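# Find the loose control line and latch its clutch open

## Task

Five control lines run into a grey console, and one of them has come loose inside it, so nothing holds it taut; it looks the same as the others, but handling the lines shows which one it is. Raise that line's red lever until its clutch is fully open and stays open on its own after release. The attempt fails if any other clutch's lever is lifted to or close to its opening point, even briefly as a test, or if any other line is allowed to slide into the console. A result that holds only while the robot supports it does not count. At the end, release everything and move the gripper away. Nothing may be knocked or placed off the table.

## Robot and tools

Robot: a single seven-joint arm with a parallel two-finger gripper. The only camera is cam_wrist (504x504 fisheye), mounted on the hand. Calibration (K, distortion, T_world_to_cam) is given for it and may be slightly off.

Frame: the scene frame has its origin on the table surface straight under the arm base, +z up, +x forward, +y to the left when looking along +x. The base may be tilted. Results report end_effector_position (metres) and end_effector_quat_wxyz in this frame; the position is the point between the closed pads, and it gets less accurate at long reach. The gripper's fingers point along its own +z and open along its own y. Closed fingertips extend about 33 mm past that point (about 9 mm when fully open), and closing pushes the tips roughly 24 mm further out, so leave clearance above surfaces.

Joint order, used in every command row and every per-joint list: waist, shoulder, upper arm roll, elbow, forearm roll, wrist pitch, wrist roll. Stated ranges (rad): waist -2.744 to 2.744, shoulder -1.784 to 1.784, upper arm roll -2.901 to 2.901, elbow -3.042 to -0.152, forearm roll -2.807 to 2.807, wrist pitch 0.544 to 4.517, wrist roll -3.016 to 3.016. Real ends may differ by up to 0.018 rad. A target beyond an end by more than 0.018 and further out than the current angle is refused; otherwise an overshooting target is clipped, and "joint sent to its limit" may be reported.

A row is 10 numbers: seven absolute joint target angles in radians, then gripper/position, gripper/force_limit, gripper/speed, each scaled to [-1, 1]. Position: +1 fully open (140 mm), about -0.8 pads touching, -1 closes until blocked. Force_limit: -1 about 14 N, 0 about 60 N, +1 about 107 N. Speed: -1 about 30 mm/s, 0 about 140, +1 about 250.

Tools:
- execute_actions(actions): a list of actions, each a list of up to 15 rows; each row is applied for one 1/30 s step, and a short action repeats its final row for the remaining steps. An empty list just returns state and images. Per step the controller keeps each joint's target within a lead of its measured angle (0.248 rad for the first four joints, 0.677 forearm roll, 0.715 wrist pitch, 1.54 wrist roll) and scales targets back if they would shift the gripper more than 70 mm. Far targets therefore need several actions; to keep a joint still, resend its "Joint targets" value.
- move(target, speed, blocking): target is one 10-number row of absolute joint angles plus gripper values. All joints reach their targets together, so the hand traces a curve, and nothing slows for obstacles. speed is the peak rate in rad/s of the joint with the longest way to go, 0.01 to 2 (default 0.5); the path lasts 0.5 to 10 s and stops short if longer. blocking=false returns after 0.5 s while the arm keeps going; then use wait or stop before issuing other motions. The extra "move:" line reports the ending (done, off_target, moving, held, fault), limits=held or limits=none, and the joint furthest from target.
- wait(seconds): 0 to 10; lets time run with the last command held, ending early if a move finishes.
- stop(): brakes a running move; needs room, more when fast. Fingers continue.
- zoom_image(camera, region): camera must be "cam_wrist"; region is [x0, y0, x1, y1] in pixels, top-left origin, at most 504 by 504.
- finished_scene(scene): ends the current scene (give its number) after the last command has settled; irreversible. Replying without a tool call also ends things.

Reading results: Joint positions, Joint velocities and Joint targets are in the joint order above (rad, rad/s); targets can drift without new commands. Step readings mark HELD where a row was held back. "joint command not followed" means the clearance check altered targets (mounts and posts count as arm). object_status: 0 moving, 1 blocked while opening, 2 blocked while closing (a grip), 3 reached requested position or pads met (thin items may still be held). position_measured runs from 3 (open) to 230 (pads met), not linear. To grip harder while status is 2, raise force_limit and nudge position by at least 0.01 (e.g. -1 to -0.98).

Hazards: torque at a joint reaching its limit (waist 35, shoulder 35, upper arm roll 32, elbow 30, forearm roll 12, wrist pitch 12, wrist roll 12 N m) or an external force of 40 N anywhere on the arm, tool or held item triggers a 10 s stop and skips the rest of the call. Faster contacts and targets set deeper past a contact push harder. Holding loads heats motors; a MOTOR HOT line warns before an OVER-TEMPERATURE FAULT brakes the arm. The robot holds its last command while you think. Avoid drops, slams, hard pushes and anything leaving the table.

Task advice: test lines by gentle pulling to find the slack one, never lift other red levers near open, don't let a line feed into the console, make sure the lever stays open unassisted, then open the gripper and retract.

Each tool is called after "Request:" by a JSON object that holds its "op" and its "data", one argument or row to a line.

## Session

Request:
{"op": "execute_actions", "data": {
  "actions": []
}}

Scene clock: 0.00 s.
end_effector_position=(+0.2520, +0.2948, +0.2543) position_measured=3 object_status=3 end_effector_quat_wxyz=(+0.420, +0.780, +0.463, +0.032)
Joint names: [waist, shoulder, upper arm roll, elbow, forearm roll, wrist pitch, wrist roll]
Joint positions: [ 1.22  -0.038  0.098 -2.216 -0.597  1.528 -1.116]
Joint velocities: [-0.001  0.    -0.    -0.     0.     0.001 -0.002]
Joint targets: [1.220 -0.038 0.098 -2.216 -0.597 1.528 -1.116]

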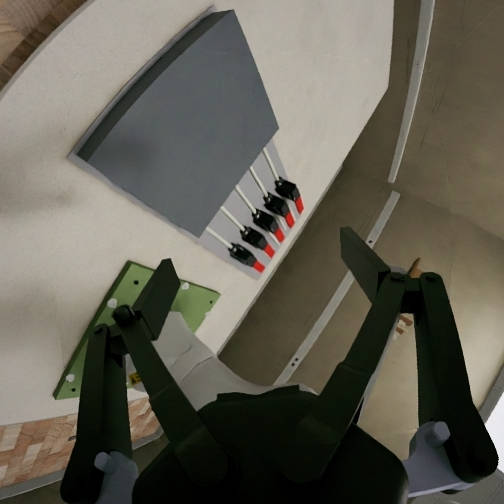

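Request:
{"op": "move", "data": {
  "target": [-0.3,-0.2,0,-1.9,0,1.7,0.785,1,0,0],
  "speed": 0.8
}}

Scene clock: 4.33 s.
end_effector_position=(+0.4765, -0.1316, +0.3912) position_measured=3 object_status=3 end_effector_quat_wxyz=(-0.001, -0.257, +0.967, -0.005)
Joint names: [waist, shoulder, upper arm roll, elbow, forearm roll, wrist pitch, wrist roll]
Joint positions: [-0.298 -0.2   -0.002 -1.901 -0.004  1.698  0.78 ]
Joint velocities: [ 0.001 -0.001 -0.001  0.001 -0.     0.001  0.007]
Joint targets: [-0.300 -0.200 0.000 -1.900 0.000 1.700 0.785]
move: done; limits=none; farthest joint: the wrist roll, 0.005 radians from its target (1.901 radians at the start)
camera_calibration (this result's frames):
cam_wrist: T_world_to_cam=[[-0.329434, 0.944177, -0.00203157, 0.285506], [0.843905, 0.295412, 0.447835, -0.52745], [0.423435, 0.145818, -0.894114, 0.350786], [0, 0, 0, 1]] pos_world=[0.390638, -0.164904, 0.550433]

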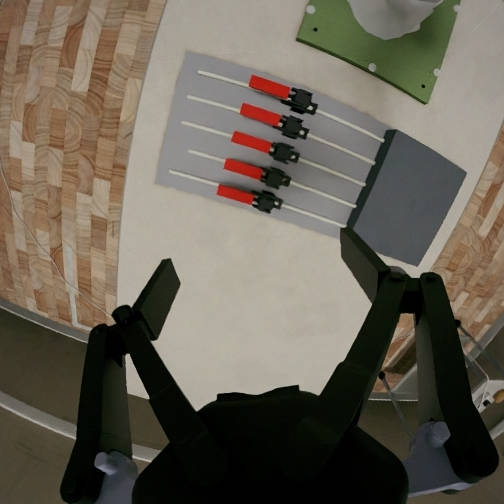

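Request:
{"op": "move", "data": {
  "target": [-0.03,-0.309,0,-2.653,0,2.344,0.0,-0.4,-1,0],
  "speed": 0.8
}}

Scene clock: 8.13 s.
end_effector_position=(+0.4020, -0.0013, +0.1487) position_measured=179 object_status=3 end_effector_quat_wxyz=(+0.003, +0.704, -0.710, +0.005)
Joint names: [waist, shoulder, upper arm roll, elbow, forearm roll, wrist pitch, wrist roll]
Joint positions: [-0.032 -0.308  0.    -2.652 -0.004  2.342  0.005]
Joint velocities: [ 0.001  0.001 -0.001  0.001 -0.    -0.    -0.006]
Joint targets: [-0.030 -0.309 0.000 -2.653 0.000 2.344 0.000]
move: done; limits=none; farthest joint: the wrist roll, 0.005 radians from its target (0.782 radians at the start)
camera_calibration (this result's frames):
cam_wrist: T_world_to_cam=[[-0.981881, 0.189442, 0.00455779, 0.397839], [0.171977, 0.880741, 0.44127, -0.122594], [0.0795809, 0.434058, -0.897363, 0.285591], [0, 0, 0, 1]] pos_world=[0.388986, -0.0913574, 0.308563]

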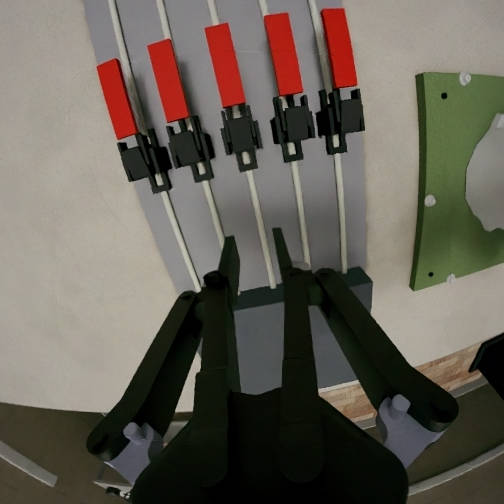

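Request:
{"op": "move", "data": {
  "target": [-0.03,-0.1585,0,-2.724,0,2.566,0.0,-0.4,-1,0],
  "speed": 0.3
}}

Scene clock: 10.17 s.
end_effector_position=(+0.3979, -0.0016, +0.0807) position_measured=179 object_status=3 end_effector_quat_wxyz=(+0.002, +0.705, -0.709, +0.005)
Joint names: [waist, shoulder, upper arm roll, elbow, forearm roll, wrist pitch, wrist roll]
Joint positions: [-0.032 -0.16   0.    -2.723 -0.004  2.563  0.003]
Joint velocities: [ 0.001 -0.     0.002 -0.     0.     0.004  0.001]
Joint targets: [-0.030 -0.159 0.000 -2.724 0.000 2.566 0.000]
move: done; limits=none; farthest joint: the forearm roll, 0.004 radians from its target (0.004 radians at the start)
camera_calibration (this result's frames):
cam_wrist: T_world_to_cam=[[-0.982338, 0.187099, 0.002296, 0.394499], [0.168809, 0.880883, 0.442209, -0.0904058], [0.0807143, 0.434786, -0.896909, 0.224529], [0, 0, 0, 1]] pos_world=[0.38467, -0.0917957, 0.240455]

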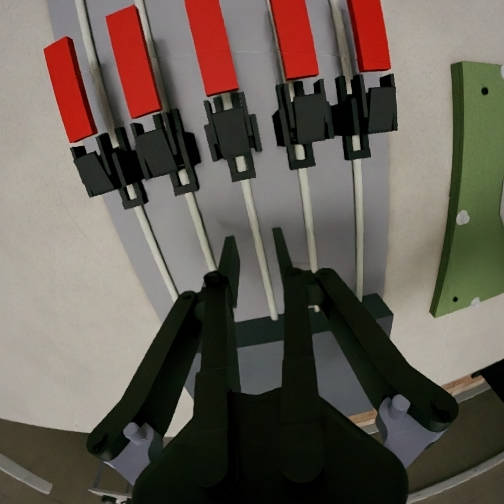

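Request:
{"op": "move", "data": {
  "target": [-0.03,-0.0517,0,-2.735,0,2.683,0.0,-0.4,-1,0],
  "speed": 0.15
}}

Request:
{"op": "move", "data": {
  "target": [-0.03,-0.0517,0,-2.735,0,2.683,0.0,-1,-1,-0.5]
}}

Scene clock: 11.67 s.
end_effector_position=(+0.3956, -0.0018, +0.0453) position_measured=179 object_status=3 end_effector_quat_wxyz=(+0.005, +0.705, -0.709, +0.003)
Joint names: [waist, shoulder, upper arm roll, elbow, forearm roll, wrist pitch, wrist roll]
Joint positions: [-0.032 -0.058  0.    -2.735 -0.004  2.67   0.003]
Joint velocities: [ 0.001  0.001 -0.    -0.001  0.002  0.002 -0.001]
Joint targets: [-0.030 -0.052 0.000 -2.735 0.000 2.683 0.000]
move: off_target; limits=none; farthest joint: the wrist pitch, 0.013 radians from its target (0.119 radians at the start)
camera_calibration (this result's frames):
cam_wrist: T_world_to_cam=[[-0.982325, 0.186947, 0.00938953, 0.392], [0.171834, 0.880747, 0.441313, -0.0753918], [0.0742322, 0.435126, -0.897304, 0.19567], [0, 0, 0, 1]] pos_world=[0.383501, -0.0920229, 0.205166]

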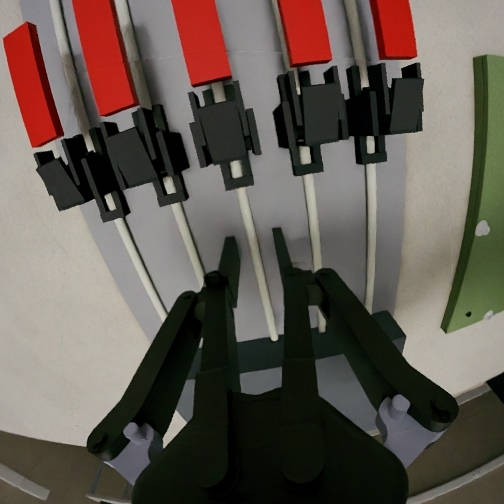

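Scene clock: 12.37 s.
end_effector_position=(+0.3985, -0.0018, +0.0461) position_measured=219 object_status=2 end_effector_quat_wxyz=(+0.002, +0.705, -0.709, +0.005)
Joint names: [waist, shoulder, upper arm roll, elbow, forearm roll, wrist pitch, wrist roll]
Joint positions: [-0.032 -0.057  0.    -2.733 -0.004  2.677  0.003]
Joint velocities: [ 0.001  0.001  0.     0.     0.     0.    -0.001]
Joint targets: [-0.030 -0.052 0.000 -2.735 0.000 2.683 0.000]
move: done; limits=none; farthest joint: the wrist pitch, 0.006 radians from its target (0.013 radians at the start)
camera_calibration (this result's frames):
cam_wrist: T_world_to_cam=[[-0.982397, 0.186799, 0.00156299, 0.395315], [0.168181, 0.880779, 0.442655, -0.0748806], [0.0813107, 0.435126, -0.896691, 0.193347], [0, 0, 0, 1]] pos_world=[0.385228, -0.092021, 0.2059]

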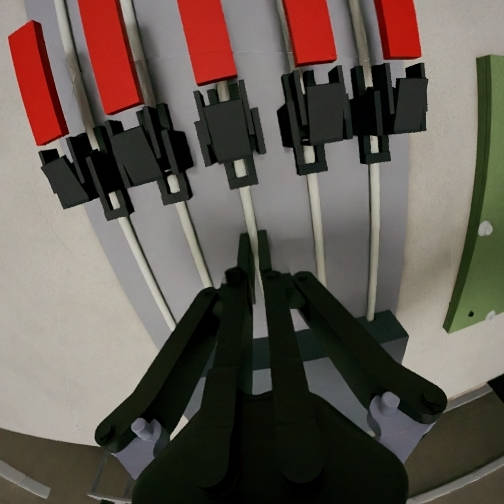

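Request:
{"op": "move", "data": {
  "target": [-0.08,-0.062,0,-2.735,0,2.675,-0.05,-1,-1,-0.5],
  "speed": 0.05
}}

Scene clock: 14.20 s.
end_effector_position=(+0.3983, -0.0161, +0.0471) position_measured=219 object_status=2 end_effector_quat_wxyz=(+0.001, +0.709, -0.705, +0.005)
Joint names: [waist, shoulder, upper arm roll, elbow, forearm roll, wrist pitch, wrist roll]
Joint positions: [-0.072 -0.06   0.004 -2.734 -0.001  2.676 -0.045]
Joint velocities: [ 0.001 -0.    -0.    -0.     0.     0.001 -0.008]
Joint targets: [-0.080 -0.062 0.000 -2.735 0.000 2.675 -0.050]
move: done; limits=none; farthest joint: the waist, 0.008 radians from its target (0.048 radians at the start)
camera_calibration (this result's frames):
cam_wrist: T_world_to_cam=[[-0.984116, 0.177527, 0.000520766, 0.398317], [0.159328, 0.881928, 0.443641, -0.0592201], [0.0782987, 0.436677, -0.896205, 0.201654], [0, 0, 0, 1]] pos_world=[0.385636, -0.106542, 0.206789]

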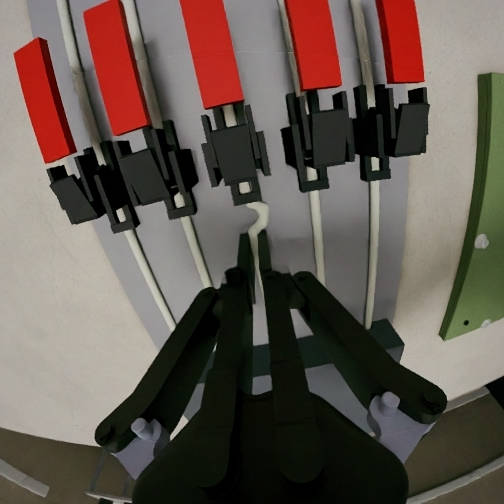

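Flexible. Release and see whether it straightens.

Request:
{"op": "move", "data": {
  "target": [-0.075,-0.062,0,-2.735,0,2.675,-0.05,-0.4,-1,-0.5]
}}

Scene clock: 15.00 s.
end_effector_position=(+0.3982, -0.0173, +0.0472) position_measured=179 object_status=3 end_effector_quat_wxyz=(+0.001, +0.708, -0.706, +0.005)
Joint names: [waist, shoulder, upper arm roll, elbow, forearm roll, wrist pitch, wrist roll]
Joint positions: [-0.073 -0.06   0.002 -2.734 -0.001  2.676 -0.046]
Joint velocities: [-0.    -0.001 -0.    -0.001  0.002 -0.001 -0.002]
Joint targets: [-0.075 -0.062 0.000 -2.735 0.000 2.675 -0.050]
move: done; limits=none; farthest joint: the wrist roll, 0.004 radians from its target (0.005 radians at the start)
camera_calibration (this result's frames):
cam_wrist: T_world_to_cam=[[-0.983811, 0.179207, 0.000495541, 0.398393], [0.160812, 0.881598, 0.443763, -0.0587527], [0.0790884, 0.436658, -0.896144, 0.201922], [0, 0, 0, 1]] pos_world=[0.385422, -0.107769, 0.206826]

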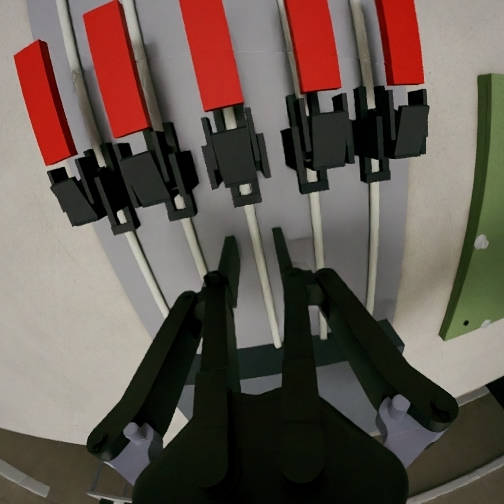

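Request:
{"op": "move", "data": {
  "target": [0.0,-0.062,0,-2.735,0,2.675,0.03,-0.4,-1,-0.5],
  "speed": 0.15
}}

Request:
{"op": "move", "data": {
  "target": [0.0,-0.042,0,-2.735,0,2.695,0.03,0.5,-1,-0.5],
  "speed": 0.03
}}

Scene clock: 16.63 s.
end_effector_position=(+0.3985, +0.0108, +0.0470) position_measured=179 object_status=3 end_effector_quat_wxyz=(+0.001, +0.708, -0.706, +0.005)
Joint names: [waist, shoulder, upper arm roll, elbow, forearm roll, wrist pitch, wrist roll]
Joint positions: [-0.002 -0.06   0.001 -2.734 -0.001  2.676  0.025]
Joint velocities: [ 0.001  0.002  0.001  0.002  0.001 -0.     0.007]
Joint targets: [-0.000 -0.062 0.000 -2.735 0.000 2.675 0.030]
move: done; limits=none; farthest joint: the wrist roll, 0.005 radians from its target (0.076 radians at the start)
camera_calibration (this result's frames):
cam_wrist: T_world_to_cam=[[-0.983698, 0.179829, 0.000440434, 0.393572], [0.161329, 0.881409, 0.443949, -0.0836414], [0.0794467, 0.436782, -0.896052, 0.189312], [0, 0, 0, 1]] pos_world=[0.38561, -0.0797414, 0.206592]

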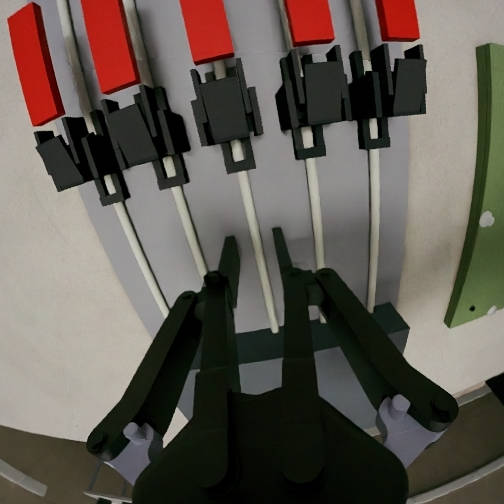

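Scene clock: 17.67 s.
end_effector_position=(+0.3966, +0.0107, +0.0406) position_measured=66 object_status=0 end_effector_quat_wxyz=(+0.003, +0.707, -0.707, +0.004)
Joint names: [waist, shoulder, upper arm roll, elbow, forearm roll, wrist pitch, wrist roll]
Joint positions: [-0.002 -0.043  0.001 -2.736 -0.001  2.69   0.027]
Joint velocities: [ 0.    -0.    -0.    -0.002  0.002 -0.001 -0.   ]
Joint targets: [0.000 -0.042 0.000 -2.735 0.000 2.695 0.030]
move: done; limits=none; farthest joint: the wrist pitch, 0.005 radians from its target (0.019 radians at the start)
camera_calibration (this result's frames):
cam_wrist: T_world_to_cam=[[-0.983343, 0.18167, 0.00573973, 0.391348], [0.165376, 0.88115, 0.442973, -0.0819908], [0.0754174, 0.436544, -0.896517, 0.185441], [0, 0, 0, 1]] pos_world=[0.384403, -0.0798034, 0.200325]

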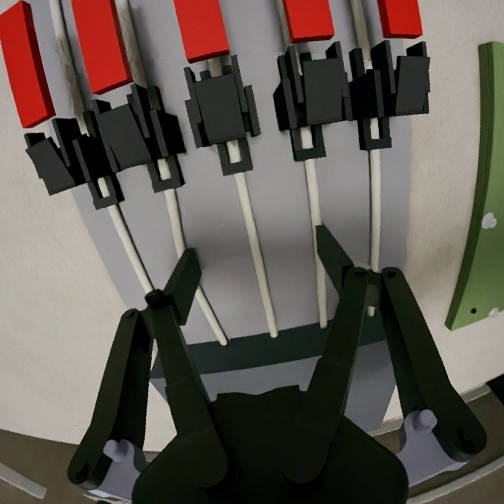

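Request:
{"op": "move", "data": {
  "target": [0.0,-0.036,0,-2.735,0,2.70,0.03,1,-1,-0.5],
  "speed": 0.03
}}

Scene clock: 18.57 s.
end_effector_position=(+0.3971, +0.0107, +0.0391) position_measured=3 object_status=3 end_effector_quat_wxyz=(+0.002, +0.707, -0.707, +0.004)
Joint names: [waist, shoulder, upper arm roll, elbow, forearm roll, wrist pitch, wrist roll]
Joint positions: [-0.002 -0.038  0.001 -2.736 -0.001  2.697  0.027]
Joint velocities: [-0.001  0.001 -0.     0.001 -0.001  0.005 -0.   ]
Joint targets: [0.000 -0.036 0.000 -2.735 0.000 2.700 0.030]
move: done; limits=none; farthest joint: the wrist pitch, 0.003 radians from its target (0.010 radians at the start)
camera_calibration (this result's frames):
cam_wrist: T_world_to_cam=[[-0.98332, 0.181839, 0.00394923, 0.391879], [0.164715, 0.881095, 0.443329, -0.0811461], [0.0771348, 0.436585, -0.89635, 0.183353], [0, 0, 0, 1]] pos_world=[0.384566, -0.0798107, 0.198775]

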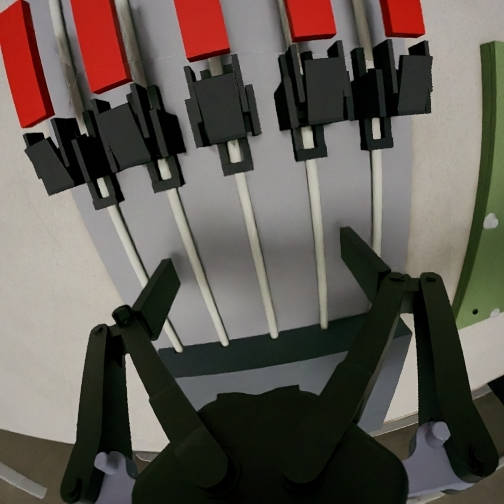

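Request:
{"op": "move", "data": {
  "target": [0.0,0.004,0,-2.7355,0,2.74,0.03,1,-1,-0.5],
  "speed": 0.08
}}

Request:
{"op": "move", "data": {
  "target": [0.0,0.093,0,-2.6077,0,2.701,0.03,1,-1,-0.5],
  "speed": 0.1
}}

Request:
{"op": "move", "data": {
  "target": [0.0,0.004,0,-2.7355,0,2.74,0.03,1,-1,-0.5],
  "speed": 0.15
}}

Scene clock: 20.80 s.
end_effector_position=(+0.3972, +0.0106, +0.0267) position_measured=3 object_status=3 end_effector_quat_wxyz=(+0.002, +0.707, -0.707, +0.004)
Joint names: [waist, shoulder, upper arm roll, elbow, forearm roll, wrist pitch, wrist roll]
Joint positions: [-0.002  0.002  0.001 -2.736 -0.001  2.737  0.027]
Joint velocities: [-0.001 -0.001  0.001  0.    -0.     0.004 -0.001]
Joint targets: [0.000 0.004 0.000 -2.736 0.000 2.740 0.030]
move: done; limits=none; farthest joint: the wrist pitch, 0.003 radians from its target (0.042 radians at the start)
camera_calibration (this result's frames):
cam_wrist: T_world_to_cam=[[-0.983331, 0.181785, 0.00382056, 0.392112], [0.164603, 0.88107, 0.443421, -0.0755941], [0.077241, 0.436658, -0.896306, 0.172239], [0, 0, 0, 1]] pos_world=[0.384715, -0.0798857, 0.1864]

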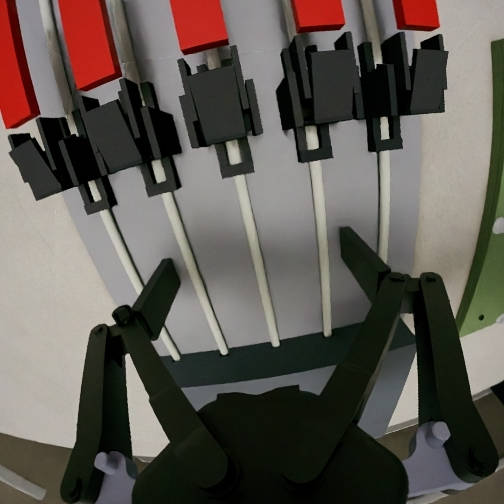

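Scene clock: 22.43 s.
end_effector_position=(+0.4383, +0.0112, +0.0275) position_measured=3 object_status=3 end_effector_quat_wxyz=(+0.001, +0.707, -0.707, +0.006)
Joint names: [waist, shoulder, upper arm roll, elbow, forearm roll, wrist pitch, wrist roll]
Joint positions: [-0.002  0.091  0.    -2.609 -0.001  2.703  0.027]
Joint velocities: [-0.001  0.001  0.001  0.002  0.001 -0.003  0.   ]
Joint targets: [0.000 0.093 0.000 -2.608 0.000 2.701 0.030]
move: done; limits=none; farthest joint: the wrist roll, 0.003 radians from its target (0.003 radians at the start)
camera_calibration (this result's frames):
cam_wrist: T_world_to_cam=[[-0.983141, 0.182848, -0.000218077, 0.432398], [0.163725, 0.880851, 0.44418, -0.0828444], [0.0814096, 0.436656, -0.895937, 0.167622], [0, 0, 0, 1]] pos_world=[0.425026, -0.0792827, 0.187071]

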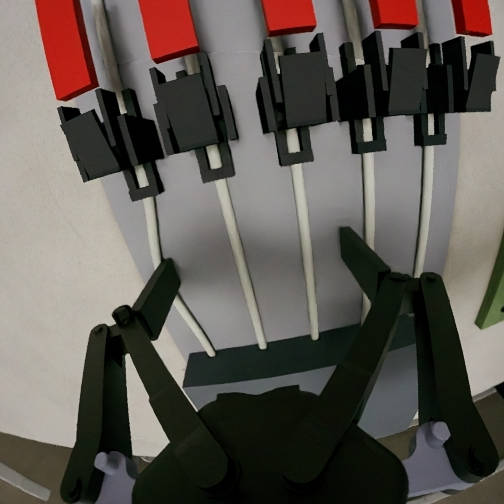

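Scene clock: 23.73 s.
end_effector_position=(+0.4011, +0.0103, +0.0282) position_measured=3 object_status=3 end_effector_quat_wxyz=(-0.001, +0.707, -0.707, +0.007)
Joint names: [waist, shoulder, upper arm roll, elbow, forearm roll, wrist pitch, wrist roll]
Joint positions: [-0.002  0.003  0.    -2.731 -0.001  2.741  0.027]
Joint velocities: [-0.001  0.001 -0.    -0.001 -0.001  0.004 -0.001]
Joint targets: [0.000 0.004 0.000 -2.736 0.000 2.740 0.030]
move: done; limits=none; farthest joint: the elbow, 0.004 radians from its target (0.126 radians at the start)
camera_calibration (this result's frames):
cam_wrist: T_world_to_cam=[[-0.983142, 0.182808, -0.00360542, 0.396102], [0.162149, 0.88081, 0.444838, -0.0756687], [0.0844957, 0.436754, -0.895604, 0.170511], [0, 0, 0, 1]] pos_world=[0.387287, -0.0802323, 0.187799]

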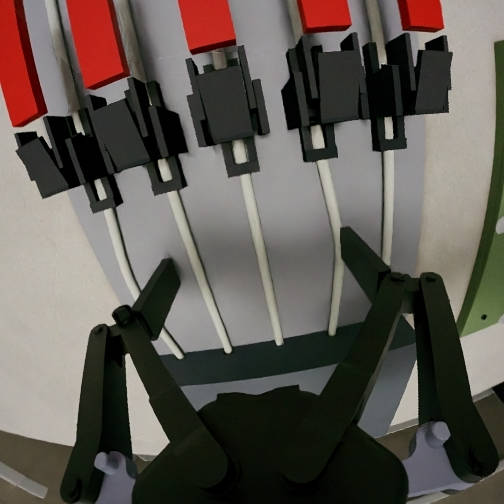

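Request:
{"op": "move", "data": {
  "target": [-0.03,-0.1585,0,-2.724,0,2.566,0.0,1,-1,0],
  "speed": 0.3
}}

Scene clock: 25.17 s.
end_effector_position=(+0.3982, +0.0003, +0.0796) position_measured=3 object_status=3 end_effector_quat_wxyz=(+0.001, +0.706, -0.709, +0.005)
Joint names: [waist, shoulder, upper arm roll, elbow, forearm roll, wrist pitch, wrist roll]
Joint positions: [-0.028 -0.157  0.    -2.724 -0.001  2.569  0.004]
Joint velocities: [ 0.     0.    -0.001 -0.001  0.    -0.005 -0.005]
Joint targets: [-0.030 -0.158 0.000 -2.724 0.000 2.566 0.000]
move: done; limits=none; farthest joint: the wrist roll, 0.004 radians from its target (0.027 radians at the start)
camera_calibration (this result's frames):
cam_wrist: T_world_to_cam=[[-0.982467, 0.186432, 0.0012348, 0.394575], [0.167606, 0.880314, 0.443797, -0.0912827], [0.0816511, 0.436223, -0.896127, 0.222264], [0, 0, 0, 1]] pos_world=[0.384808, -0.0901608, 0.239201]

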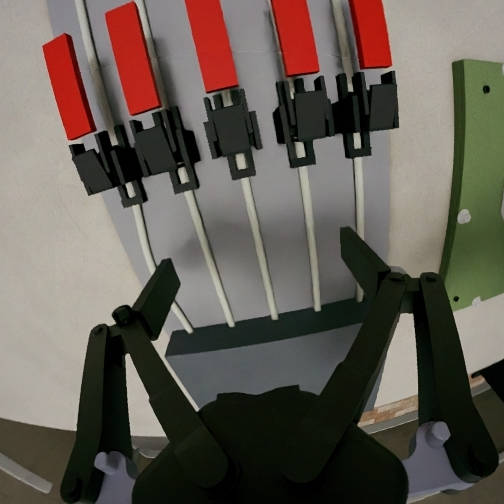

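Request:
{"op": "move", "data": {
  "target": [-0.03,-0.309,0,-2.653,0,2.344,0.0,-0.25,-1,0]
}}

Request:
{"op": "move", "data": {
  "target": [-0.379,0.121,0,-2.216,0,2.337,-0.35,-0.25,-1,0]
}}

Scene clock: 29.43 s.
end_effector_position=(+0.4027, +0.0008, +0.1485) position_measured=160 object_status=3 end_effector_quat_wxyz=(+0.001, +0.706, -0.708, +0.005)
Joint names: [waist, shoulder, upper arm roll, elbow, forearm roll, wrist pitch, wrist roll]
Joint positions: [-0.028 -0.308  0.    -2.654 -0.001  2.347  0.003]
Joint velocities: [-0.001  0.001 -0.    -0.     0.001 -0.005  0.001]
Joint targets: [-0.030 -0.309 0.000 -2.653 0.000 2.344 0.000]
move: done; limits=none; farthest joint: the wrist pitch, 0.003 radians from its target (0.224 radians at the start)
camera_calibration (this result's frames):
cam_wrist: T_world_to_cam=[[-0.982638, 0.185525, 0.00172345, 0.398836], [0.167025, 0.880528, 0.443592, -0.122814], [0.08078, 0.436178, -0.896227, 0.28382], [0, 0, 0, 1]] pos_world=[0.389498, -0.089649, 0.308159]

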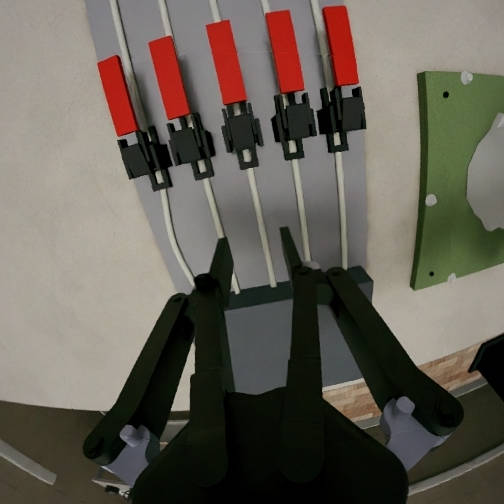

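Scene clock: 31.63 s.
end_effector_position=(+0.5085, -0.1861, +0.1315) position_measured=160 object_status=3 end_effector_quat_wxyz=(+0.001, +0.705, -0.709, +0.006)
Joint names: [waist, shoulder, upper arm roll, elbow, forearm roll, wrist pitch, wrist roll]
Joint positions: [-0.378  0.119 -0.002 -2.217 -0.001  2.339 -0.345]
Joint velocities: [-0.001 -0.     0.001 -0.    -0.    -0.    -0.006]
Joint targets: [-0.379 0.121 0.000 -2.216 0.000 2.337 -0.350]
move: done; limits=none; farthest joint: the wrist roll, 0.005 radians from its target (0.353 radians at the start)
camera_calibration (this result's frames):
cam_wrist: T_world_to_cam=[[-0.982054, 0.188597, 0.000486811, 0.537977], [0.169298, 0.880416, 0.442951, 0.0305161], [0.0831107, 0.435084, -0.896546, 0.340178], [0, 0, 0, 1]] pos_world=[0.494884, -0.276334, 0.291206]

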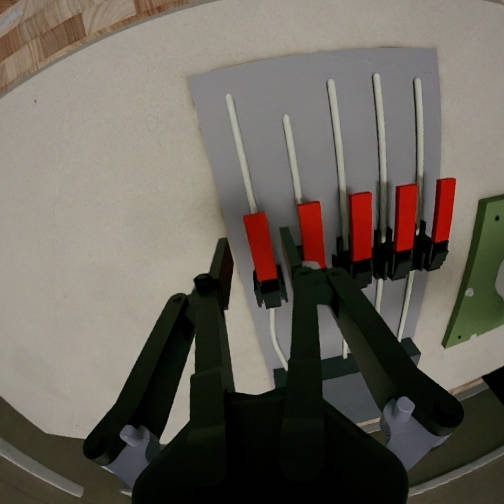

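Request:
{"op": "move", "data": {
  "target": [-0.382,0.1885,0,-2.256,0,2.4445,-0.35,-0.25,-1,0],
  "speed": 0.15
}}

Request:
{"op": "move", "data": {
  "target": [-0.382,0.1885,0,-2.256,0,2.4445,-0.35,-1,-0.6,-0.5]
}}

Scene clock: 33.23 s.
end_effector_position=(+0.5041, -0.1861, +0.0880) position_measured=160 object_status=3 end_effector_quat_wxyz=(+0.002, +0.705, -0.710, +0.004)
Joint names: [waist, shoulder, upper arm roll, elbow, forearm roll, wrist pitch, wrist roll]
Joint positions: [-0.38   0.188 -0.002 -2.255 -0.001  2.442 -0.347]
Joint velocities: [ 0.001 -0.    -0.001 -0.     0.     0.005 -0.   ]
Joint targets: [-0.382 0.189 0.000 -2.256 0.000 2.444 -0.350]
move: done; limits=none; farthest joint: the wrist pitch, 0.003 radians from its target (0.106 radians at the start)
camera_calibration (this result's frames):
cam_wrist: T_world_to_cam=[[-0.98194, 0.189153, 0.00390693, 0.533362], [0.171244, 0.879811, 0.443406, 0.0493789], [0.0804343, 0.436067, -0.896312, 0.30309], [0, 0, 0, 1]] pos_world=[0.490895, -0.276499, 0.247684]

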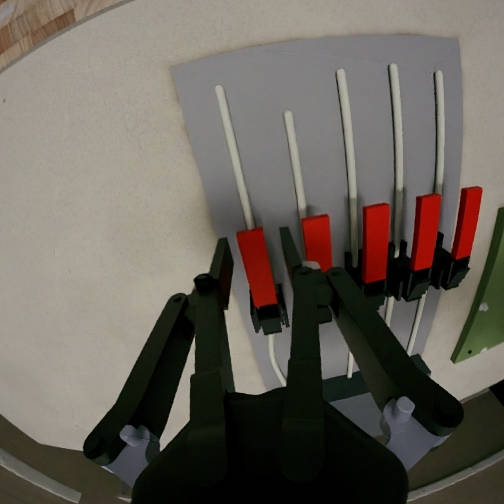

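Scene clock: 33.93 s.
end_effector_position=(+0.5055, -0.1861, +0.0887) position_measured=199 object_status=2 end_effector_quat_wxyz=(+0.001, +0.707, -0.707, +0.006)
Joint names: [waist, shoulder, upper arm roll, elbow, forearm roll, wrist pitch, wrist roll]
Joint positions: [-0.38   0.188 -0.001 -2.254 -0.001  2.444 -0.353]
Joint velocities: [ 0.001 -0.001  0.001  0.002 -0.    -0.001 -0.004]
Joint targets: [-0.382 0.189 0.000 -2.256 0.000 2.444 -0.350]
move: done; limits=none; farthest joint: the wrist roll, 0.003 radians from its target (0.003 radians at the start)
camera_calibration (this result's frames):
cam_wrist: T_world_to_cam=[[-0.983302, 0.181979, 0.000406854, 0.534435], [0.163327, 0.881528, 0.442982, 0.0531812], [0.0802547, 0.435652, -0.89653, 0.303593], [0, 0, 0, 1]] pos_world=[0.492461, -0.276398, 0.248405]

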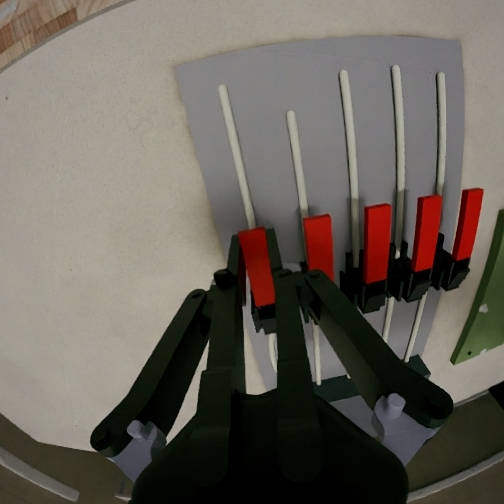

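Request:
{"op": "move", "data": {
  "target": [-0.358,0.0965,0,-2.2355,0,2.332,-0.329,-1,-0.6,-0.5],
  "speed": 0.08
}}

Scene clock: 35.93 s.
end_effector_position=(+0.5049, -0.1689, +0.1276) position_measured=199 object_status=2 end_effector_quat_wxyz=(+0.003, +0.706, -0.709, +0.001)
Joint names: [waist, shoulder, upper arm roll, elbow, forearm roll, wrist pitch, wrist roll]
Joint positions: [-0.355  0.108  0.003 -2.241  0.001  2.342 -0.322]
Joint velocities: [ 0.    -0.001 -0.001  0.001 -0.    -0.002  0.004]
Joint targets: [-0.358 0.097 0.000 -2.236 0.000 2.332 -0.329]
move: off_target; limits=none; farthest joint: the shoulder, 0.012 radians from its target (0.091 radians at the start)
camera_calibration (this result's frames):
cam_wrist: T_world_to_cam=[[-0.982467, 0.18617, 0.0100065, 0.529703], [0.17102, 0.878549, 0.445986, 0.0160787], [0.0742379, 0.439878, -0.894984, 0.334629], [0, 0, 0, 1]] pos_world=[0.492823, -0.259936, 0.287016]

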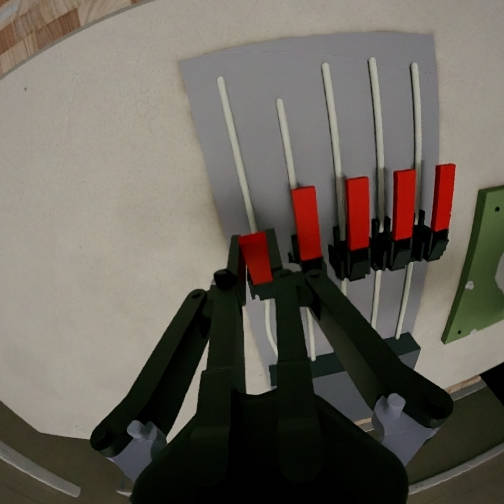

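Request:
{"op": "move", "data": {
  "target": [-0.304,0.0544,0,-2.258,0,2.3126,-0.275,-1,-0.6,-0.5],
  "speed": 0.06
}}

Scene clock: 37.57 s.
end_effector_position=(+0.5045, -0.1503, +0.1445) position_measured=199 object_status=2 end_effector_quat_wxyz=(+0.002, +0.701, -0.713, +0.005)
Joint names: [waist, shoulder, upper arm roll, elbow, forearm roll, wrist pitch, wrist roll]
Joint positions: [-0.313  0.058 -0.005 -2.258 -0.002  2.318 -0.273]
Joint velocities: [-0.     0.001 -0.     0.001 -0.001  0.001  0.004]
Joint targets: [-0.304 0.054 0.000 -2.258 0.000 2.313 -0.275]
move: done; limits=none; farthest joint: the waist, 0.009 radians from its target (0.051 radians at the start)
camera_calibration (this result's frames):
cam_wrist: T_world_to_cam=[[-0.980265, 0.197682, 0.00161238, 0.527558], [0.177983, 0.87897, 0.442418, -0.0106624], [0.0860408, 0.433973, -0.896808, 0.334964], [0, 0, 0, 1]] pos_world=[0.490224, -0.240282, 0.304265]

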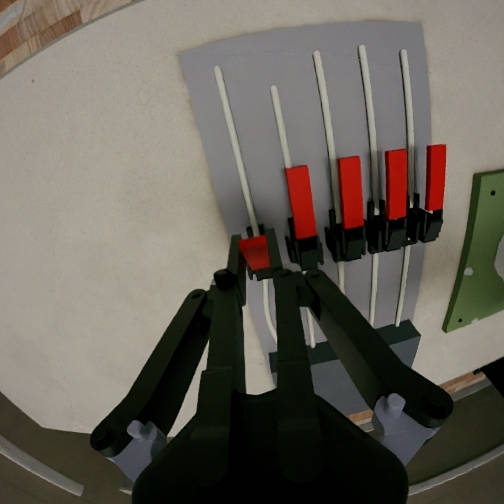

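Request:
{"op": "move", "data": {
  "target": [-0.247,0.0156,0,-2.2726,0,2.288,-0.218,-1,-0.6,-0.5],
  "speed": 0.06
}}

Scene clock: 39.43 s.
end_effector_position=(+0.5043, -0.1259, +0.1564) position_measured=199 object_status=2 end_effector_quat_wxyz=(+0.003, +0.697, -0.717, +0.007)
Joint names: [waist, shoulder, upper arm roll, elbow, forearm roll, wrist pitch, wrist roll]
Joint positions: [-0.26   0.02  -0.011 -2.272 -0.007  2.296 -0.213]
Joint velocities: [ 0.001  0.     0.001  0.    -0.    -0.001  0.005]
Joint targets: [-0.247 0.016 0.000 -2.273 0.000 2.288 -0.218]
move: off_target; limits=none; farthest joint: the waist, 0.013 radians from its target (0.066 radians at the start)
camera_calibration (this result's frames):
cam_wrist: T_world_to_cam=[[-0.977935, 0.208908, -0.000496452, 0.523047], [0.187454, 0.87855, 0.439329, -0.0416212], [0.0922155, 0.429542, -0.898326, 0.331665], [0, 0, 0, 1]] pos_world=[0.488723, -0.215166, 0.316489]

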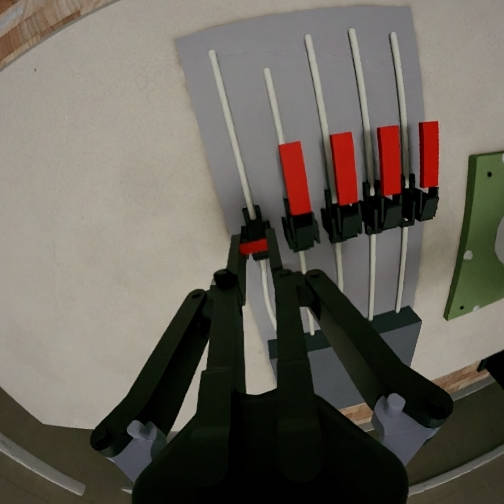

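Request:
{"op": "move", "data": {
  "target": [-0.21,0.012,0,-2.283,0,2.295,-0.181,-1,-0.6,-0.5],
  "speed": 0.05
}}

Scene clock: 41.07 s.
end_effector_position=(+0.5044, -0.1119, +0.1595) position_measured=199 object_status=2 end_effector_quat_wxyz=(+0.004, +0.694, -0.720, +0.008)
Joint names: [waist, shoulder, upper arm roll, elbow, forearm roll, wrist pitch, wrist roll]
Joint positions: [-0.228  0.006 -0.016 -2.28  -0.01   2.29  -0.174]
Joint velocities: [ 0.    -0.001  0.001  0.001  0.001 -0.     0.005]
Joint targets: [-0.210 0.012 0.000 -2.283 0.000 2.295 -0.181]
move: off_target; limits=none; farthest joint: the waist, 0.018 radians from its target (0.050 radians at the start)
camera_calibration (this result's frames):
cam_wrist: T_world_to_cam=[[-0.976098, 0.217328, -0.00101349, 0.520362], [0.195056, 0.878103, 0.436908, -0.0588389], [0.0958424, 0.426268, -0.899506, 0.326469], [0, 0, 0, 1]] pos_world=[0.488112, -0.200586, 0.319895]

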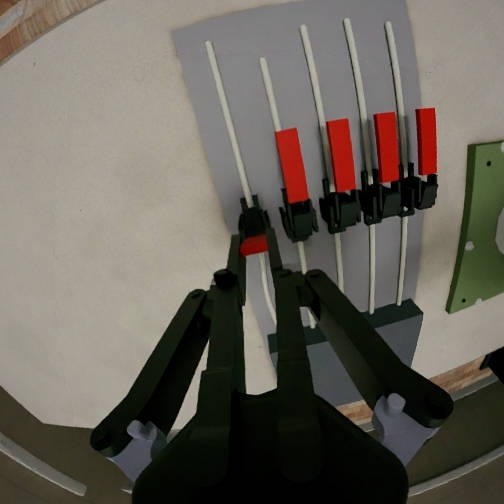

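Request:
{"op": "move", "data": {
  "target": [-0.185,0.0,0,-2.285,0,2.285,-0.156,-1,-0.6,-0.5],
  "speed": 0.04
}}

Scene clock: 42.67 s.
end_effector_position=(+0.5044, -0.0985, +0.1608) position_measured=199 object_status=2 end_effector_quat_wxyz=(+0.005, +0.694, -0.720, +0.007)
Joint names: [waist, shoulder, upper arm roll, elbow, forearm roll, wrist pitch, wrist roll]
Joint positions: [-0.202 -0.001 -0.016 -2.284 -0.012  2.283 -0.145]
Joint velocities: [-0.001  0.     0.001 -0.    -0.     0.     0.006]
Joint targets: [-0.185 0.000 0.000 -2.285 0.000 2.285 -0.156]
move: off_target; limits=none; farthest joint: the waist, 0.017 radians from its target (0.043 radians at the start)
camera_calibration (this result's frames):
cam_wrist: T_world_to_cam=[[-0.975703, 0.219087, 0.00215795, 0.516876], [0.198097, 0.877929, 0.435888, -0.0725121], [0.093603, 0.425725, -0.899998, 0.323043], [0, 0, 0, 1]] pos_world=[0.488444, -0.187108, 0.32123]

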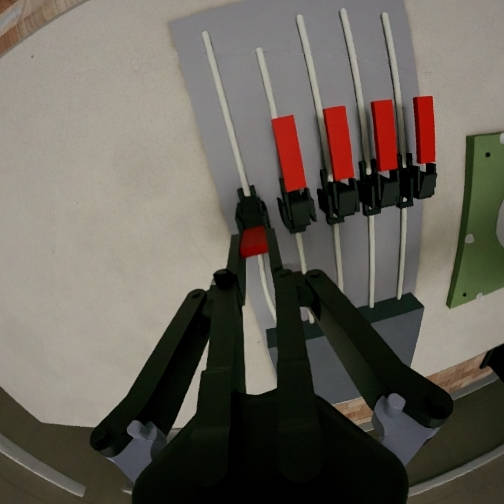

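Request:
{"op": "move", "data": {
  "target": [-0.155,0.0,0,-2.292,0,2.292,-0.126,-1,-0.6,-0.5],
  "speed": 0.04
}}

Scene clock: 44.27 s.
end_effector_position=(+0.5045, -0.0832, +0.1598) position_measured=199 object_status=2 end_effector_quat_wxyz=(+0.007, +0.694, -0.719, +0.007)
Joint names: [waist, shoulder, upper arm roll, elbow, forearm roll, wrist pitch, wrist roll]
Joint positions: [-0.172 -0.005 -0.016 -2.291 -0.014  2.283 -0.116]
Joint velocities: [-0.001  0.001 -0.001 -0.    -0.     0.001  0.003]
Joint targets: [-0.155 0.000 0.000 -2.292 0.000 2.292 -0.126]
move: off_target; limits=none; farthest joint: the waist, 0.017 radians from its target (0.047 radians at the start)
camera_calibration (this result's frames):
cam_wrist: T_world_to_cam=[[-0.976184, 0.216893, 0.00461443, 0.513304], [0.197327, 0.878885, 0.434308, -0.0849047], [0.0901428, 0.424875, -0.900753, 0.317437], [0, 0, 0, 1]] pos_world=[0.489219, -0.171582, 0.320438]

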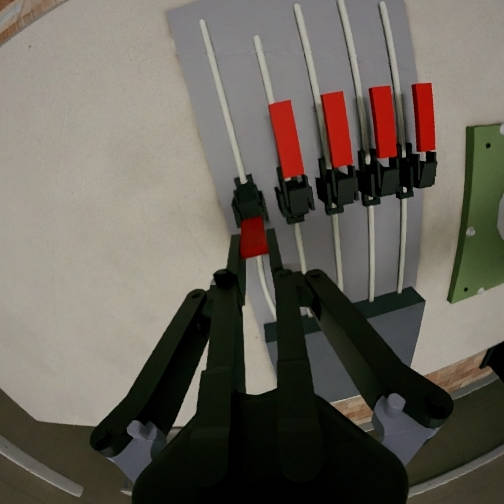

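Request:
{"op": "move", "data": {
  "target": [-0.125,0.002,0,-2.30,0,2.302,-0.096,-1,-0.6,-0.5],
  "speed": 0.04
}}

Scene clock: 45.83 s.
end_effector_position=(+0.5046, -0.0680, +0.1567) position_measured=199 object_status=2 end_effector_quat_wxyz=(+0.008, +0.696, -0.718, +0.006)
Joint names: [waist, shoulder, upper arm roll, elbow, forearm roll, wrist pitch, wrist roll]
Joint positions: [-0.142 -0.005 -0.016 -2.299 -0.016  2.29  -0.088]
Joint velocities: [-0.001  0.001 -0.001  0.001  0.     0.001  0.005]
Joint targets: [-0.125 0.002 0.000 -2.300 0.000 2.302 -0.096]
move: off_target; limits=none; farthest joint: the waist, 0.017 radians from its target (0.047 radians at the start)
camera_calibration (this result's frames):
cam_wrist: T_world_to_cam=[[-0.976984, 0.213224, 0.00606685, 0.510031], [0.194785, 0.880183, 0.432823, -0.095266], [0.0869484, 0.424043, -0.901459, 0.309812], [0, 0, 0, 1]] pos_world=[0.489911, -0.156273, 0.317421]

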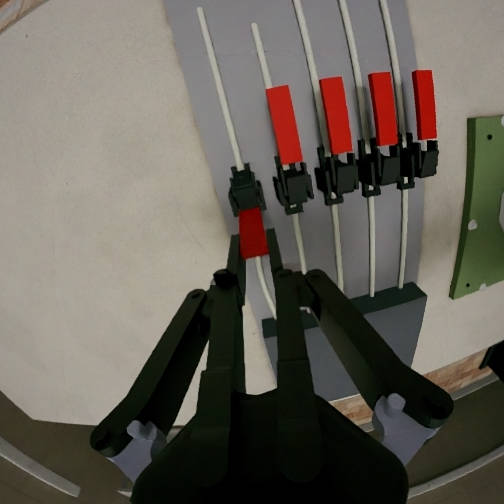

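Request:
{"op": "move", "data": {
  "target": [-0.09,0.012,0,-2.31,0,2.322,-0.061,-1,-0.6,-0.5],
  "speed": 0.04
}}

Scene clock: 47.63 s.
end_effector_position=(+0.5046, -0.0467, +0.1478) position_measured=199 object_status=2 end_effector_quat_wxyz=(+0.009, +0.698, -0.716, +0.004)
Joint names: [waist, shoulder, upper arm roll, elbow, forearm roll, wrist pitch, wrist roll]
Joint positions: [-0.104  0.006 -0.013 -2.311 -0.014  2.307 -0.055]
Joint velocities: [ 0.     0.001 -0.001 -0.001  0.001  0.     0.005]
Joint targets: [-0.090 0.012 0.000 -2.310 0.000 2.322 -0.061]
move: off_target; limits=none; farthest joint: the wrist pitch, 0.015 radians from its target (0.032 radians at the start)
camera_calibration (this result's frames):
cam_wrist: T_world_to_cam=[[-0.978445, 0.206234, 0.0105989, 0.50533], [0.190356, 0.880839, 0.43346, -0.107991], [0.0800585, 0.426134, -0.90111, 0.296241], [0, 0, 0, 1]] pos_world=[0.491277, -0.135332, 0.3084]

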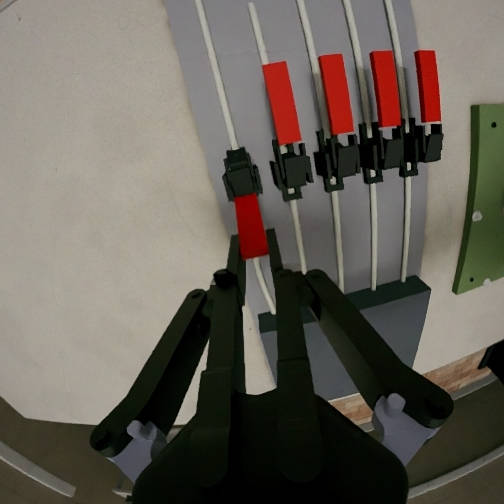

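Request:
{"op": "move", "data": {
  "target": [-0.066,0.0406,0,-2.342,0,2.383,-0.037,-1,-0.6,-0.5],
  "speed": 0.05
}}

Scene clock: 49.67 s.
end_effector_position=(+0.5045, -0.0214, +0.1271) position_measured=199 object_status=2 end_effector_quat_wxyz=(+0.004, +0.704, -0.711, +0.004)
Joint names: [waist, shoulder, upper arm roll, elbow, forearm roll, wrist pitch, wrist roll]
Joint positions: [-0.068  0.031 -0.002 -2.341 -0.003  2.368 -0.031]
Joint velocities: [-0.    -0.     0.001 -0.002 -0.     0.002  0.004]
Joint targets: [-0.066 0.041 0.000 -2.342 0.000 2.383 -0.037]
move: off_target; limits=none; farthest joint: the wrist pitch, 0.015 radians from its target (0.076 radians at the start)
camera_calibration (this result's frames):
cam_wrist: T_world_to_cam=[[-0.98135, 0.192118, 0.00653764, 0.501909], [0.175237, 0.880106, 0.441255, -0.114608], [0.079019, 0.434171, -0.897358, 0.267053], [0, 0, 0, 1]] pos_world=[0.49153, -0.111505, 0.286932]

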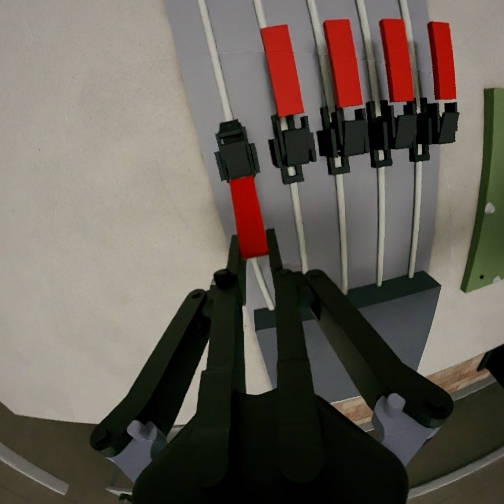

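Request:
{"op": "move", "data": {
  "target": [-0.042,0.0785,0,-2.356,0,2.435,-0.013,-1,-0.6,-0.5],
  "speed": 0.05
}}

Scene clock: 51.53 s.
end_effector_position=(+0.5048, -0.0068, +0.1050) position_measured=199 object_status=2 end_effector_quat_wxyz=(+0.004, +0.705, -0.709, +0.003)
Joint names: [waist, shoulder, upper arm roll, elbow, forearm roll, wrist pitch, wrist roll]
Joint positions: [-0.042  0.072  0.    -2.356 -0.001  2.423 -0.008]
Joint velocities: [ 0.001  0.001 -0.001 -0.001 -0.001  0.002  0.002]
Joint targets: [-0.042 0.078 0.000 -2.356 0.000 2.435 -0.013]
move: off_target; limits=none; farthest joint: the wrist pitch, 0.012 radians from its target (0.067 radians at the start)
camera_calibration (this result's frames):
cam_wrist: T_world_to_cam=[[-0.982158, 0.187908, 0.00749741, 0.499803], [0.171787, 0.880251, 0.44232, -0.116149], [0.0765158, 0.435716, -0.896826, 0.2421], [0, 0, 0, 1]] pos_world=[0.492315, -0.097163, 0.264749]

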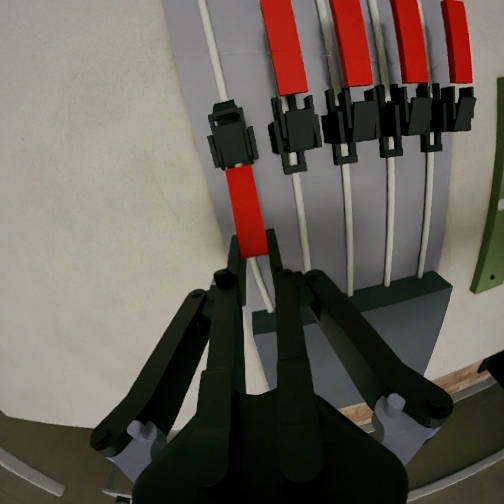

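Request:
{"op": "move", "data": {
  "target": [-0.031,0.119,0,-2.366,0,2.485,-0.002,-1,-0.6,-0.5],
  "speed": 0.05
}}

Scene clock: 53.27 s.
end_effector_position=(+0.5051, +0.0003, +0.0841) position_measured=199 object_status=2 end_effector_quat_wxyz=(+0.003, +0.706, -0.708, +0.003)
Joint names: [waist, shoulder, upper arm roll, elbow, forearm roll, wrist pitch, wrist roll]
Joint positions: [-0.03   0.114  0.002 -2.366 -0.001  2.475  0.003]
Joint velocities: [-0.     0.001  0.001 -0.002 -0.     0.003  0.   ]
Joint targets: [-0.031 0.119 0.000 -2.366 0.000 2.485 -0.002]
move: done; limits=none; farthest joint: the wrist pitch, 0.010 radians from its target (0.062 radians at the start)
camera_calibration (this result's frames):
cam_wrist: T_world_to_cam=[[-0.982724, 0.184927, 0.0074974, 0.499234], [0.169064, 0.880468, 0.442938, -0.11194], [0.0753099, 0.436553, -0.896521, 0.220821], [0, 0, 0, 1]] pos_world=[0.492904, -0.0901622, 0.24381]

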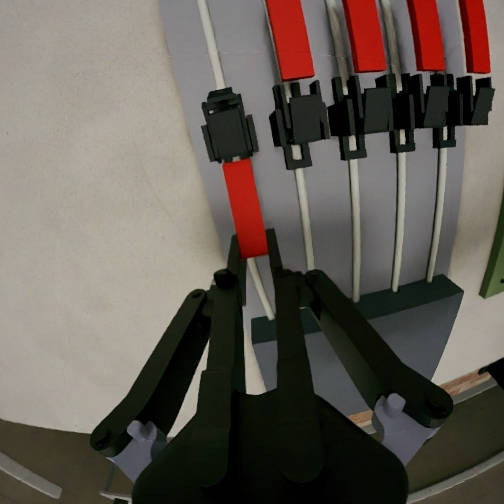

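Still free; a bit lower.

Request:
{"op": "move", "data": {
  "target": [-0.027,0.155,0,-2.372,0,2.527,0.002,-1,-0.6,-0.5],
  "speed": 0.05
}}

Scene clock: 54.60 s.
end_effector_position=(+0.5055, +0.0025, +0.0678) position_measured=199 object_status=2 end_effector_quat_wxyz=(+0.003, +0.707, -0.708, +0.003)
Joint names: [waist, shoulder, upper arm roll, elbow, forearm roll, wrist pitch, wrist roll]
Joint positions: [-0.026  0.15   0.002 -2.371 -0.001  2.516  0.006]
Joint velocities: [-0.    -0.     0.001 -0.002  0.001  0.    -0.   ]
Joint targets: [-0.027 0.155 0.000 -2.372 0.000 2.527 0.002]
move: off_target; limits=none; farthest joint: the wrist pitch, 0.011 radians from its target (0.051 radians at the start)
camera_calibration (this result's frames):
cam_wrist: T_world_to_cam=[[-0.982949, 0.183729, 0.00736592, 0.499442], [0.167921, 0.880613, 0.443083, -0.106083], [0.0749207, 0.436765, -0.89645, 0.205403], [0, 0, 0, 1]] pos_world=[0.493351, -0.0880567, 0.227459]

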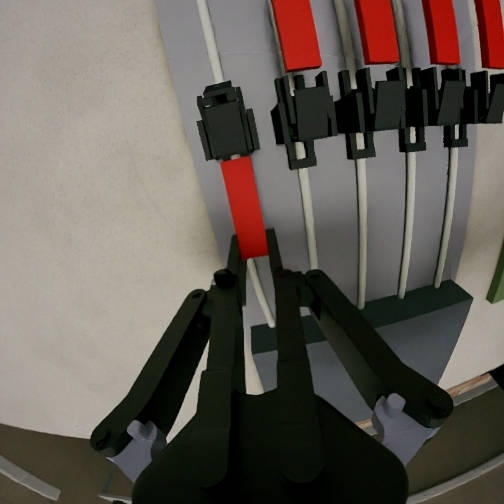

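Release; it's on the fall-open side.

Request:
{"op": "move", "data": {
  "target": [-0.027,0.152,0,-2.372,0,2.52,0.002,-0.25,-0.6,-0.7]
}}

Request:
{"op": "move", "data": {
  "target": [-0.027,-0.05,0,-2.25,0,2.2,0.002,-0.25,-0.6,-0.7]
}}

Scene clock: 55.43 s.
end_effector_position=(+0.5058, +0.0022, +0.0676) position_measured=160 object_status=3 end_effector_quat_wxyz=(+0.003, +0.706, -0.708, +0.003)
Joint names: [waist, shoulder, upper arm roll, elbow, forearm roll, wrist pitch, wrist roll]
Joint positions: [-0.026  0.15   0.002 -2.371 -0.001  2.518  0.006]
Joint velocities: [ 0.001 -0.    -0.001 -0.002 -0.001  0.003  0.001]
Joint targets: [-0.027 0.152 0.000 -2.372 0.000 2.520 0.002]
move: done; limits=none; farthest joint: the wrist roll, 0.004 radians from its target (0.004 radians at the start)
camera_calibration (this result's frames):
cam_wrist: T_world_to_cam=[[-0.982925, 0.183895, 0.00638991, 0.499861], [0.167635, 0.880613, 0.443192, -0.105693], [0.0758737, 0.436695, -0.896404, 0.204844], [0, 0, 0, 1]] pos_world=[0.493501, -0.0883017, 0.227271]

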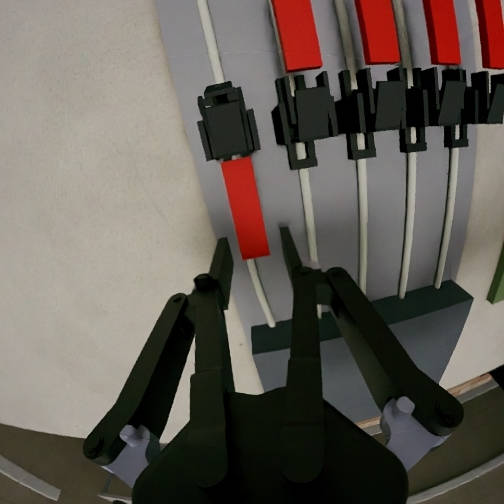

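Scene clock: 56.93 s.
end_effector_position=(+0.5138, +0.0031, +0.1934) position_measured=160 object_status=3 end_effector_quat_wxyz=(+0.001, +0.707, -0.708, +0.006)
Joint names: [waist, shoulder, upper arm roll, elbow, forearm roll, wrist pitch, wrist roll]
Joint positions: [-0.026 -0.051  0.002 -2.25  -0.001  2.203  0.005]
Joint velocities: [-0.001 -0.    -0.    -0.001  0.001 -0.004 -0.001]
Joint targets: [-0.027 -0.050 0.000 -2.250 0.000 2.200 0.002]
move: done; limits=none; farthest joint: the wrist pitch, 0.003 radians from its target (0.318 radians at the start)
camera_calibration (this result's frames):
cam_wrist: T_world_to_cam=[[-0.982973, 0.183752, -0.000592805, 0.508147], [0.164391, 0.880837, 0.44396, -0.16211], [0.0821006, 0.436303, -0.896046, 0.313377], [0, 0, 0, 1]] pos_world=[0.500415, -0.0873078, 0.353072]

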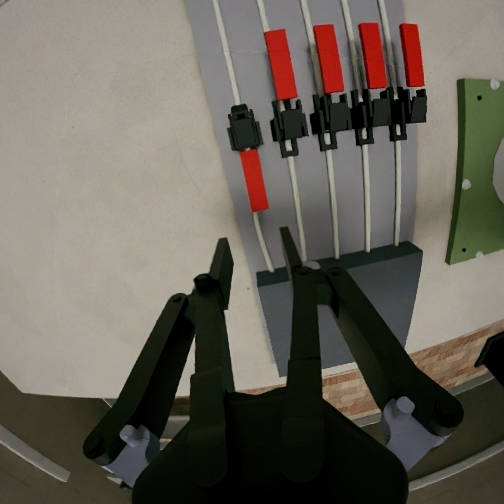

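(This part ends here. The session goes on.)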